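# Roll the carton in the upturned hand until its label faces up

## Task

The carton starts loose on the palm of the hand, which faces up. Using only that hand, rotate the carton in place until its label points upward; the goal picture is one acceptable resting pose, and the carton's heading about the vertical does not matter. The wrist camera, its post and the arm's last link count as part of the hand. The task fails if the carton touches anything else or leaves the hand. To finish, the carton must rest still on the palm or fingers, clear of the wrist, camera and camera post. The palm must point straight up, and no hand motor may read moving or overload or be building toward a shutdown (a motor dead from the start is exempt). Then declare completion. The hand is then opened automatically, and the carton must still lie label-up on the open hand; anything held in place only by the grip does not count.

## Robot and tools

Robot: one six-joint UR-style arm carrying a sixteen-motor right hand (three fingers and a thumb). There is a single arm, so every call sets one pose and one set of hand numbers.

Scene frame: the origin is on the table top under the arm's base, +z is up, and +y is to the left when looking along +x. The state line gives end_effector_position in metres and end_effector_quat_wxyz, plus velocities in m/s and rad/s. The printed position may be a little off, especially at long reach.

Hand point frame: this point sits in front of the palm, where thumb tip and index/middle tips would pinch. +z runs along the straightened fingers toward the tips. +x runs across the palm, away from the thumb. +y points out of the palm face, and the palm surface is at y = -0.062 m. Finger knuckle hinges sit at z = -0.017 m, and straight fingertips end 0.139 m beyond them; bending moves the tips toward +y. A rigid mast at the wrist, on the palm side, can collide with things: x +0.05 to +0.10, z -0.16 to -0.11, reaching y = +0.06 m. For this task the palm must end facing world +z, and the carton must stay off the wrist, the camera and that post.

execute_actions(actions): a list of actions run in order. Each action is a table of at most 15 rows, one row per 1/30 s control step, and lasts 0.5 s. If a table has fewer rows, its last row is held for the remaining steps. An empty list only returns state and images.

Each row has 24 numbers, all in [-1, 1]:
- Numbers 1-6 are dx, dy, dz, rx, ry, rz. They are an offset, not a pose, taken from the hand point's measured pose at the start of that action and expressed in the hand point's own axes. Every row is measured from that same start pose, not from the row before. For the first action of a call, the start is the pose last reported in this scene. A value of 1.0 means 0.6 m or 180 degrees, and rx, ry, rz form a single rotation vector.
- Numbers 7-22 are absolute hinge goals for the hand.
- Number 23 is current_limit: -1 gives 0 mA and +1 gives 550 mA, with a floor of 11 mA. It caps every motor's force and also its speed.
- Number 24 is speed: set-points travel at (speed+1)/2 of 5.9 rad/s.
The values at the start are 0.4 and -0.6, and whatever you write last stays in effect. On each step the commanded pose is clipped to within 100 mm and 16 degrees of the measured pose, so a far target needs several actions. Arm motion trails commands by about 0.17 s.

Hand numbers, in this fixed order: index_mcp, index_abd, index_pip, index_dip, middle_mcp, middle_abd, middle_pip, middle_dip, ring_mcp, ring_abd, ring_pip, ring_dip, thumb_cmc, thumb_axl, thumb_mcp, thumb_ipl. Each value places a hinge linearly between its stops. Brackets give degrees at +1, degrees at -1, and the value at which the joint is straight.
- Fingers: _mcp curls the finger toward the palm as the value goes to -1 (-18, +128; +0.75). _abd swings the finger away from the thumb (-60, +60; 0.00). _pip (-29, +108; +0.58) and _dip (-21, +117; +0.70) bend the middle and end joints.
- Thumb: thumb_cmc toward -1 brings the thumb from flat beside the palm round in front of it (-20, +120; +0.71). thumb_axl rolls the thumb about its length (-27, +140; +0.68). thumb_mcp (-69, +109; +0.23) and thumb_ipl (-77, +108; +0.17) bend it: toward +z when axl is straight, or in cmc's swing direction when axl is at -0.40.
The fingertip caps are rubbery and grip well; the other hand surfaces are slippery. A finger presses only while its goal lies past the object surface.

move(target, speed, stop_force, blocking): steers the hand point in a straight line toward one row. That row's first six numbers are an offset from the pose in this scene's latest result; its hand numbers are sent when the move begins. speed is in m/s, from 0.002 to 0.5 (default 0.25), and turning is capped at twice that value in rad/s. A path lasts 0.5-10 s and is cut off at 10 s. stop_force is in N, from 9 to 40. It ends the path on push-back along the line to the target, is not allowed in the first 0.2 s, and is unreliable on moves that rotate. Do not use it when backing away from a contact. blocking=false returns after 0.5 s and cannot be combined with stop_force; check progress with wait(0). The result adds a move: line whose ending is done, off_target, moving, held, fault or contact. limits=paced means the pose was clipped, and limits=held means a check blocked some steps.

wait(seconds): 0-10 s, holding the last command. stop(): brakes a running move. zoom_image(camera, region): region is [x0, y0, x1, y1] in pixels, at most 504x504. Cameras are cam_head_left, cam_head_right, cam_high and cam_low (504x504) and cam_wrist (616x616). show_instructions() shows the goal picture. read_manual(section) returns licence texts only. finished_scene(scene) takes the scene number and declares completion; it cannot be undone.

Result lines: Hand target is the pose the controller is currently driving toward. hand_goal, hand_measured, hand_current_ma and hand_state are listed per motor in the order above. hand_state is one of moving, goal, blocked or overload. Also reported are Wrist force/torque in the hand point axes (saturating near 50 N, with offset and noise), joint positions and torques, and pose unreachable when the clearance check changed a command.

Hazards:
- A motor drawing 495 mA or more builds a counter and shuts down after 5 s, going limp for 10 s. Use a moderate current_limit and avoid driving fingers hard into the carton.
- A joint load (wrist joints 26 N m) or an outside force of 150 N causes a 10 s stop, and the rest of that call is skipped. The arm is stiff, so slow down near any contact.
- Motors warn at 70 °C and brake at 85 °C.
- During a stop, hand commands are ignored.
- Loose objects may occasionally be nudged. Keep the palm near level and the motions gentle so the carton does not slide off, and never knock anything off the table.

Each tool is called after ">>>" as name([rows], argument=value, ...), one row to a line, values as JSON.

## Session

>>> execute_actions(actions=[])

Scene clock: 0.00 s.
end_effector_position=(+0.6221, +0.0804, +0.4415) hand_goal=(+0.046, +0.000, -0.008, +0.280, +0.046, +0.000, -0.008, +0.280, +0.046, +0.000, -0.008, +0.280, -0.104, +0.266, +0.032, -0.018) hand_measured=(+0.062, +0.000, -0.006, +0.282, +0.062, +0.000, -0.006, +0.282, +0.062, +0.000, -0.004, +0.282, -0.092, +0.270, +0.034, -0.016) hand_current_ma=(+87, +0, +13, +14, +90, +0, +15, +12, +91, +0, +16, +13, +60, +24, +10, +10) hand_state=(goal, goal, goal, goal, goal, goal, goal, goal, goal, goal, goal, goal, goal, goal, goal, goal) hand_current_limit=0.40 hand_speed=-0.60 end_effector_quat_wxyz=(+0.494, +0.467, +0.541, +0.495) end_effector_velocity=(-0.000, -0.000, +0.000) end_effector_angular_velocity=(+0.000, -0.000, -0.000)
Joint positions: [-0.151 -1.152  2.19  -4.161 -1.346 -0.062]
Joint velocities: [-0.    -0.001  0.001 -0.    -0.     0.   ]
Joint torques (N m, as the arm reports them, + toward a larger angle): no reading
Wrist force (N, on the end effector, along its own x y z axes, offset not removed): no reading
Wrist torque (N m, same axes, about the end effector's origin, offset not removed): no reading
Hand target: +0.622, +0.080, +0.442; +0.494, +0.467, +0.541, +0.495

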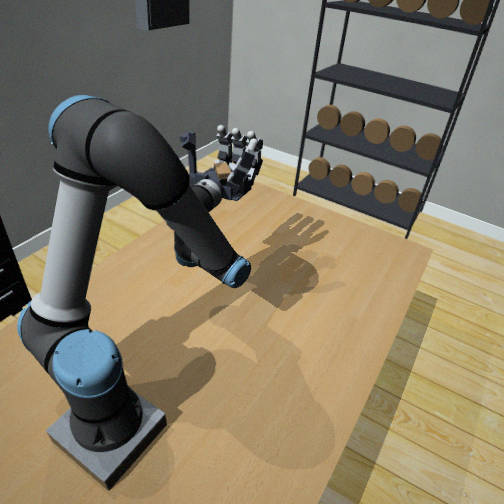

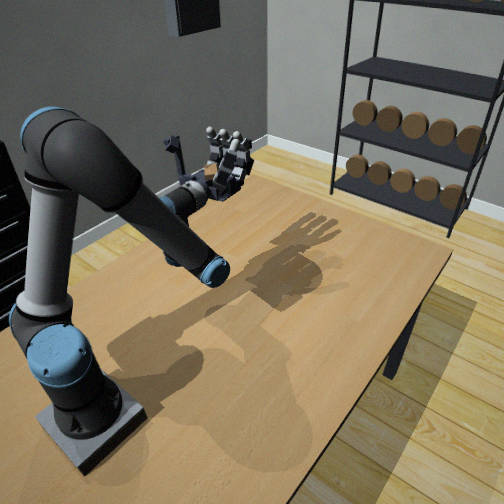

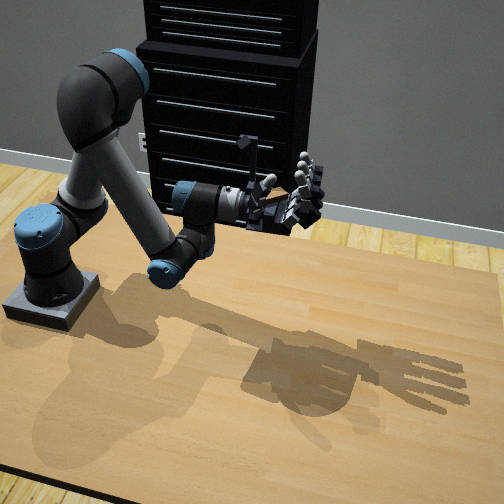

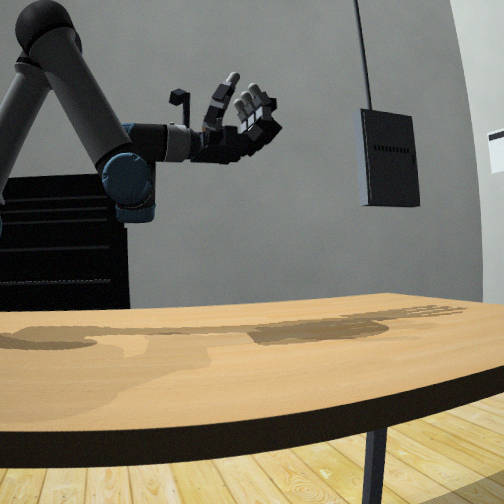

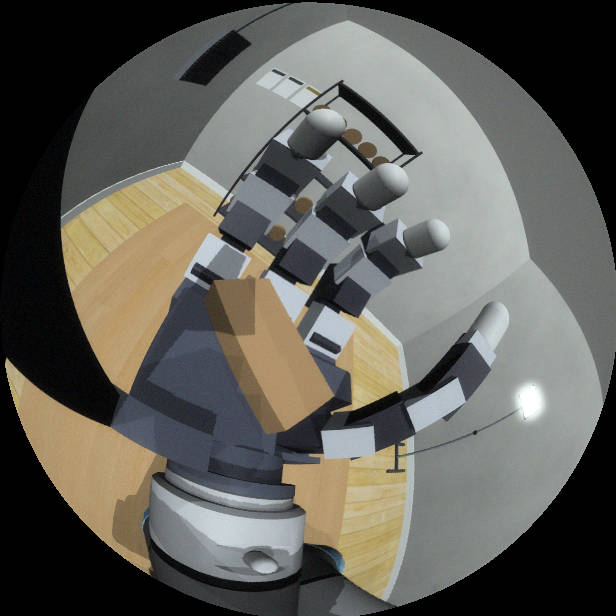

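Same procedure.

>>> move(target=[0,0,0,0,0,0,0.75,0,0.58,0.7,0.75,0,0.58,0.7,0.75,0,0.58,0.7,0.71,0.68,0.23,0.17,0.4,-0.6])

>>> move(target=[0,0,0,0.5,0,0,-0.3,0,0.58,0.3,-0.3,0,0.58,0.3,-0.3,0,0.58,0.3,0.71,0.68,0.23,0.17,0.4,-0.3], speed=0.15)

>>> move(target=[0,0,0,0.12,0,0,-0.3,0,0.58,0.3,-0.3,0,0.58,0.3,-0.3,0,0.58,0.3,0.71,0.68,0.23,0.17,0.4,-0.3], speed=0.1)

Scene clock: 1.57 s.
end_effector_position=(+0.6221, +0.0804, +0.4415) hand_goal=(+0.750, +0.000, +0.580, +0.700, +0.750, +0.000, +0.580, +0.700, +0.750, +0.000, +0.580, +0.700, +0.710, +0.680, +0.230, +0.170) hand_measured=(+0.760, +0.000, +0.580, +0.698, +0.760, +0.000, +0.582, +0.698, +0.760, +0.000, +0.582, +0.698, +0.720, +0.678, +0.228, +0.168) hand_current_ma=(+55, +0, +5, -12, +58, +0, +5, -10, +58, +0, +6, -11, +52, -14, -7, -12) hand_state=(goal, goal, goal, goal, goal, goal, goal, goal, goal, goal, goal, goal, goal, goal, goal, goal) hand_current_limit=0.40 hand_speed=-0.60 end_effector_quat_wxyz=(+0.494, +0.467, +0.541, +0.495) end_effector_velocity=(-0.000, +0.000, -0.001) end_effector_angular_velocity=(+0.000, +0.002, +0.001)
Joint positions: [-0.151 -1.152  2.19  -4.161 -1.346 -0.062]
Joint velocities: [ 0.     0.001  0.001  0.     0.001 -0.   ]
Joint torques (N m, as the arm reports them, + toward a larger angle): [ -0.25 -32.97 -11.33  -2.48  -0.06  -0.15]
Wrist force (N, on the end effector, along its own x y z axes, offset not removed): [0.4 -0.5 -1.4]
Wrist torque (N m, same axes, about the end effector's origin, offset not removed): [0.17 -0.03 0.14]
Hand target: +0.622, +0.080, +0.442; +0.494, +0.467, +0.541, +0.495
Off the commanded pose: 0.000 m, 0 deg.
move: done

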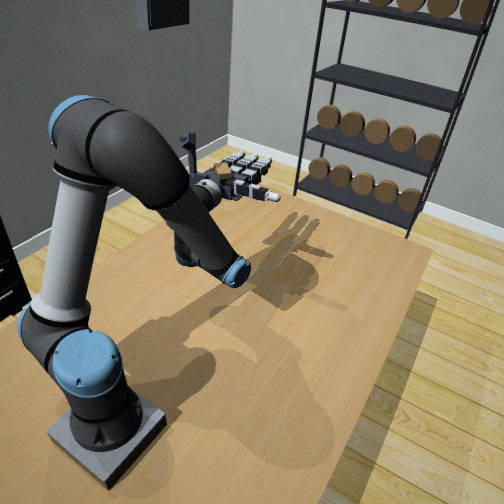

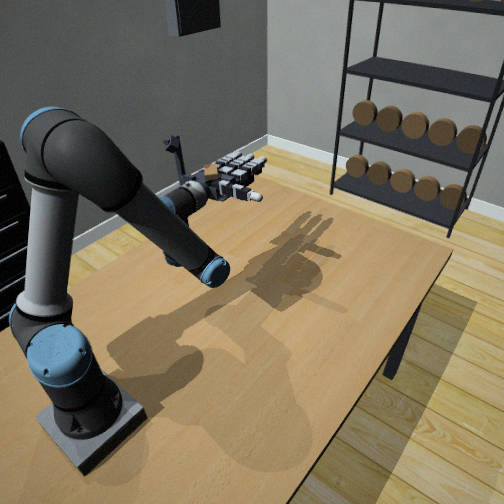

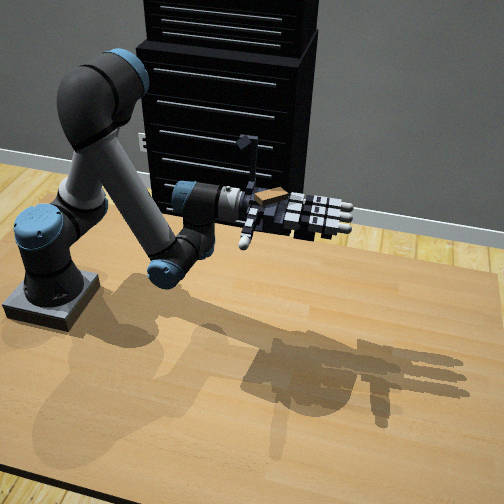

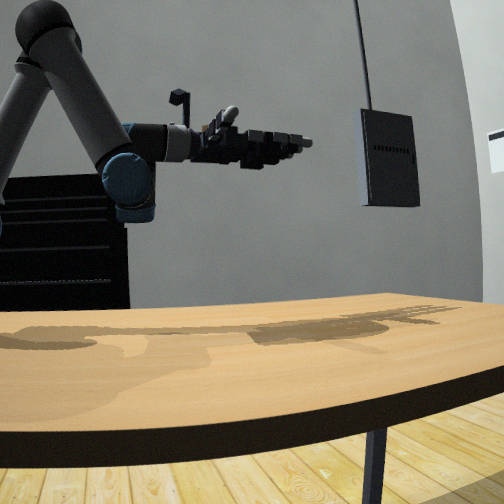

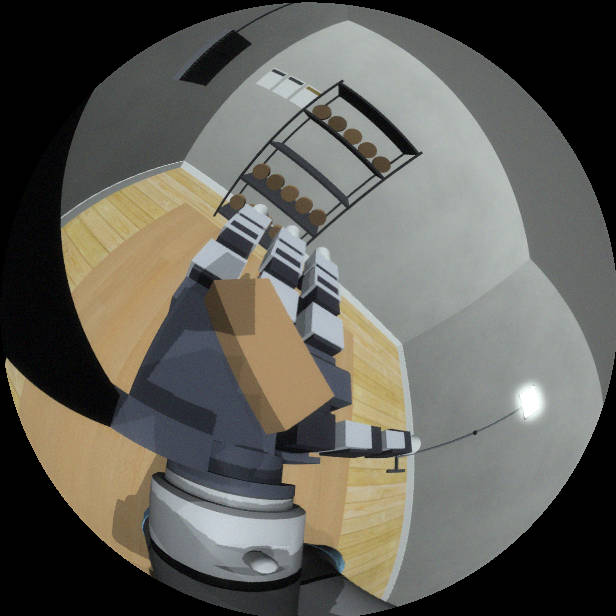

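Scene clock: 7.23 s.
end_effector_position=(+0.6217, +0.0804, +0.4415) hand_goal=(-0.300, +0.000, +0.580, +0.300, -0.300, +0.000, +0.580, +0.300, -0.300, +0.000, +0.580, +0.300, +0.710, +0.680, +0.230, +0.170) hand_measured=(-0.282, +0.000, +0.582, +0.304, -0.282, +0.000, +0.582, +0.302, -0.282, +0.000, +0.582, +0.302, +0.712, +0.678, +0.226, +0.168) hand_current_ma=(+94, +0, +7, +16, +99, +0, +7, +14, +100, +0, +8, +14, +13, -14, -26, -12) hand_state=(goal, goal, goal, goal, goal, goal, goal, goal, goal, goal, goal, goal, goal, goal, goal, goal) hand_current_limit=0.40 hand_speed=-0.30 end_effector_quat_wxyz=(+0.019, +0.679, +0.733, -0.032) end_effector_velocity=(+0.000, +0.000, -0.000) end_effector_angular_velocity=(-0.000, +0.016, -0.001)
Joint positions: [-0.054 -1.474  1.374 -1.461 -1.63  -0.131]
Joint velocities: [ 0.002  0.01  -0.017  0.023 -0.001  0.003]
Joint torques (N m, as the arm reports them, + toward a larger angle): [  7.54 -22.68 -31.54  -0.95  -1.76   1.7 ]
Wrist force (N, on the end effector, along its own x y z axes, offset not removed): [1.7 0.4 0.4]
Wrist torque (N m, same axes, about the end effector's origin, offset not removed): [0.24 -0.20 0.22]
Hand target: +0.622, +0.080, +0.442; +0.019, +0.679, +0.733, -0.032
Off the commanded pose: 0.000 m, 0 deg.
move: done

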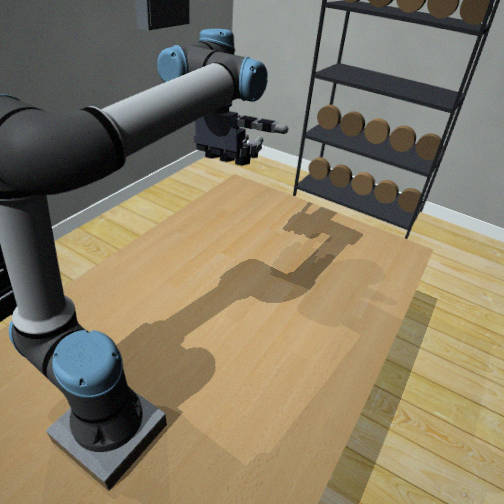

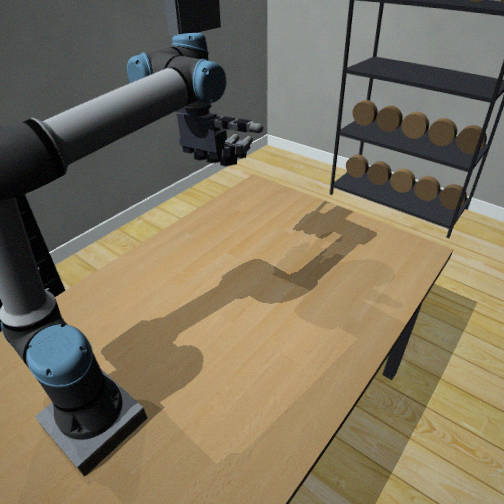

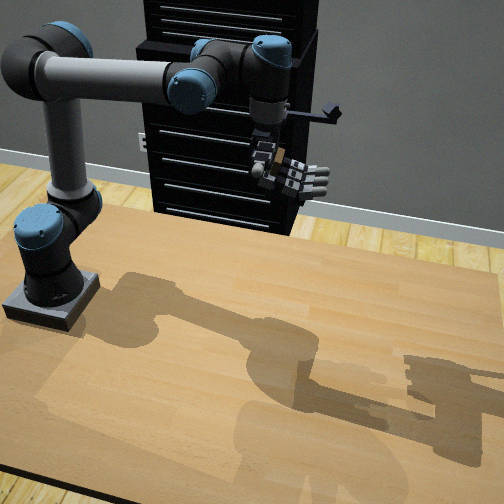

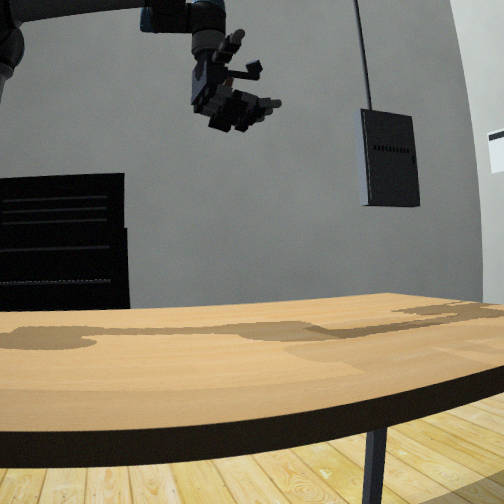

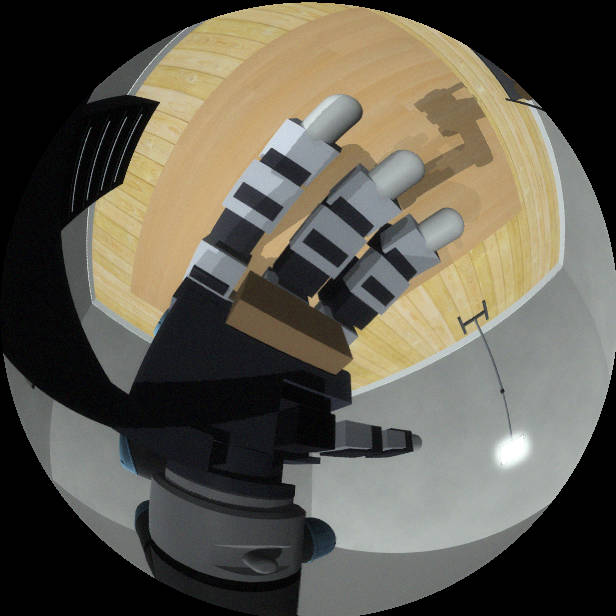

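Scene clock: 9.50 s.
end_effector_position=(+0.6217, +0.0804, +0.4416) hand_goal=(-0.300, +0.000, +0.580, +0.300, -0.300, +0.000, +0.580, +0.300, -0.300, +0.000, +0.580, +0.300, +0.710, +0.680, +0.230, +0.170) hand_measured=(-0.282, +0.000, +0.582, +0.304, -0.280, +0.000, +0.582, +0.302, -0.282, +0.000, +0.582, +0.302, +0.708, +0.678, +0.226, +0.168) hand_current_ma=(+95, +0, +7, +16, +106, +0, +12, +14, +100, +0, +8, +14, -11, -14, -26, -12) hand_state=(goal, goal, goal, goal, goal, goal, goal, goal, goal, goal, goal, goal, goal, goal, goal, goal) hand_current_limit=0.40 hand_speed=-0.30 end_effector_quat_wxyz=(-0.108, +0.670, +0.715, -0.168) end_effector_velocity=(+0.000, -0.000, +0.000) end_effector_angular_velocity=(-0.001, +0.014, -0.002)
Joint positions: [-0.034 -1.193  0.89  -0.882 -1.666 -0.082]
Joint velocities: [ 0.001  0.014 -0.023  0.023 -0.001  0.003]
Joint torques (N m, as the arm reports them, + toward a larger angle): [  6.67 -32.46 -29.12   0.08  -1.78   1.63]
Wrist force (N, on the end effector, along its own x y z axes, offset not removed): [2.6 1.7 0.0]
Wrist torque (N m, same axes, about the end effector's origin, offset not removed): [0.48 -0.40 0.29]
Hand target: +0.622, +0.080, +0.442; -0.108, +0.670, +0.715, -0.168
Off the commanded pose: 0.000 m, 0 deg.
move: done

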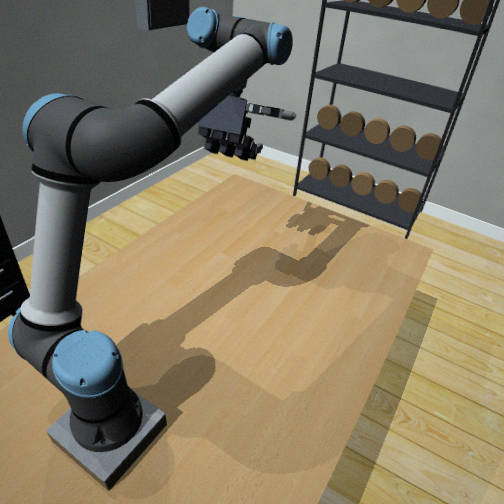

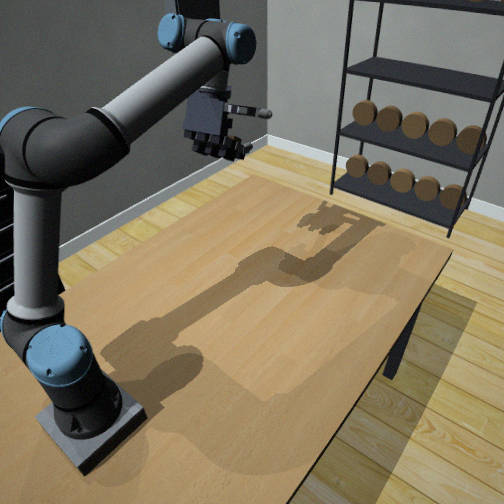

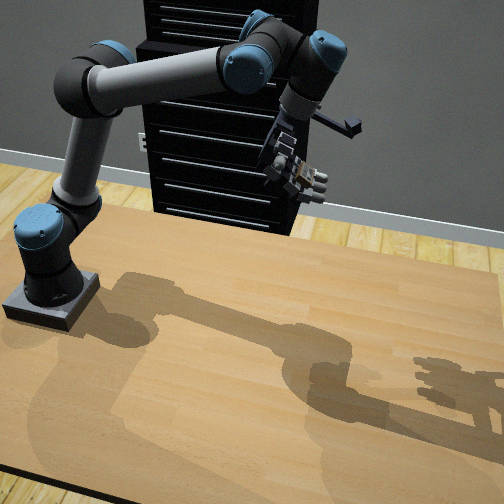

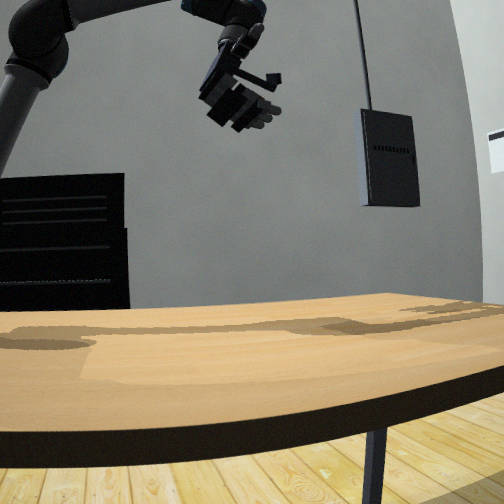

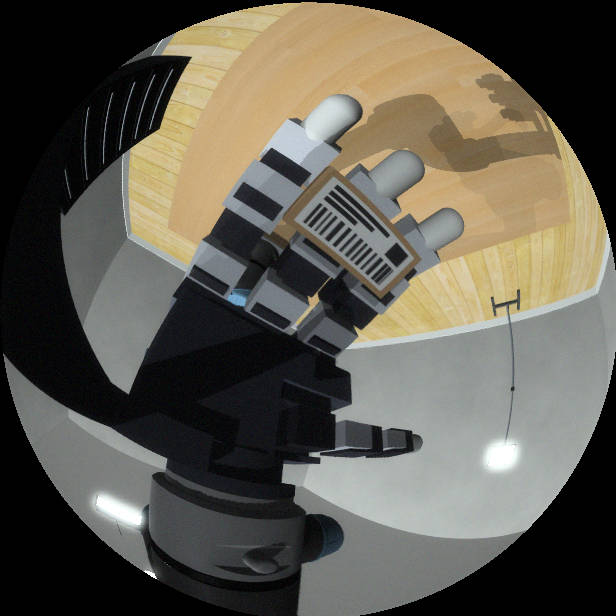

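>>> move(target=[0,0,0,-0.62,0,0,0.75,0,0.58,0.5,0.75,0,0.58,0.5,0.75,0,0.58,0.5,0.71,0.68,0.23,0.17,0.4,-0.93], speed=0.15)

Scene clock: 16.67 s.
end_effector_position=(+0.6220, +0.0804, +0.4415) hand_goal=(+0.750, +0.000, +0.580, +0.500, +0.750, +0.000, +0.580, +0.500, +0.750, +0.000, +0.580, +0.500, +0.710, +0.680, +0.230, +0.170) hand_measured=(+0.762, +0.000, +0.582, +0.498, +0.764, +0.000, +0.582, +0.498, +0.762, +0.000, +0.582, +0.498, +0.720, +0.678, +0.228, +0.168) hand_current_ma=(+65, +0, +7, -12, +71, +0, +12, -9, +61, +0, +8, -11, +51, -14, -17, -12) hand_state=(goal, goal, goal, goal, goal, goal, goal, goal, goal, goal, goal, goal, goal, goal, goal, goal) hand_current_limit=0.40 hand_speed=-0.93 end_effector_quat_wxyz=(+0.495, +0.467, +0.540, +0.496) end_effector_velocity=(+0.001, +0.000, -0.001) end_effector_angular_velocity=(+0.002, -0.012, +0.001)
Joint positions: [-0.151 -1.15   2.19  -4.164 -1.346 -0.062]
Joint velocities: [ 0.001  0.014 -0.006 -0.019 -0.     0.004]
Joint torques (N m, as the arm reports them, + toward a larger angle): [  6.39 -24.17 -21.75  -4.35   1.51   1.07]
Wrist force (N, on the end effector, along its own x y z axes, offset not removed): [-0.9 -1.7 -0.3]
Wrist torque (N m, same axes, about the end effector's origin, offset not removed): [-0.19 0.01 0.00]
Hand target: +0.622, +0.080, +0.441; +0.495, +0.467, +0.540, +0.496
Off the commanded pose: 0.000 m, 0 deg.
move: done

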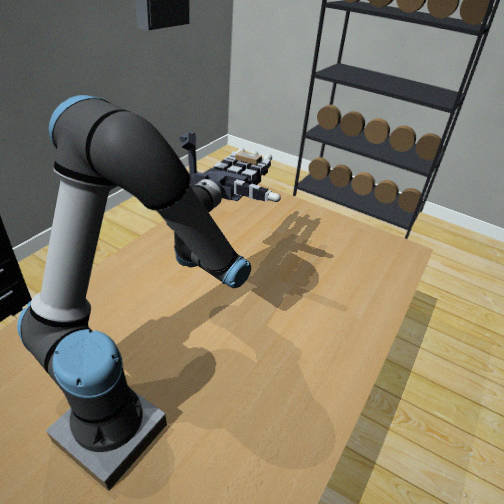

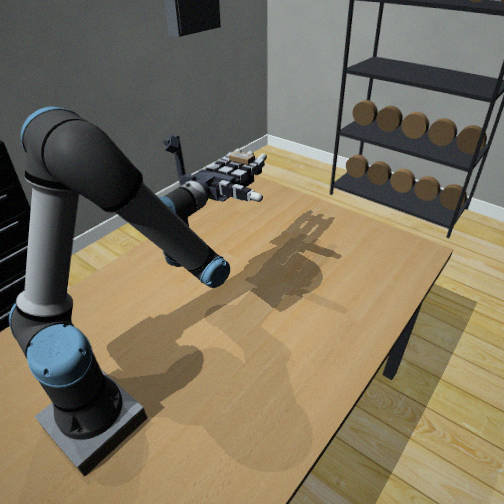

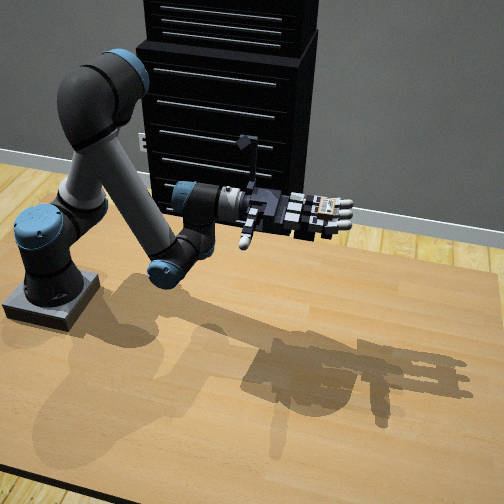

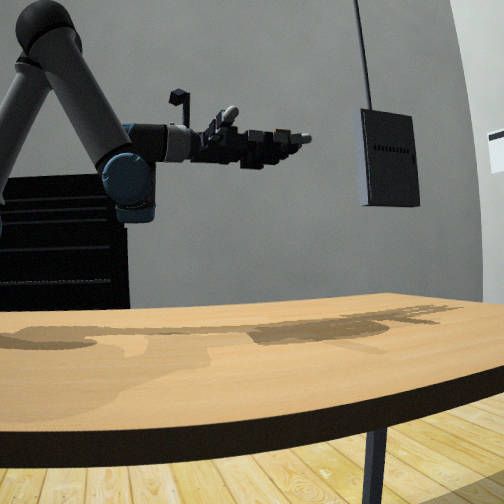

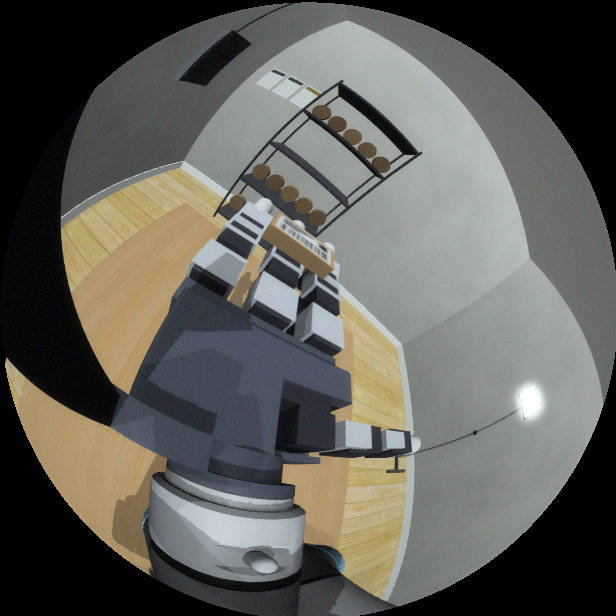

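>>> finished_scene(scene=2)

The scene is finished: the task was done.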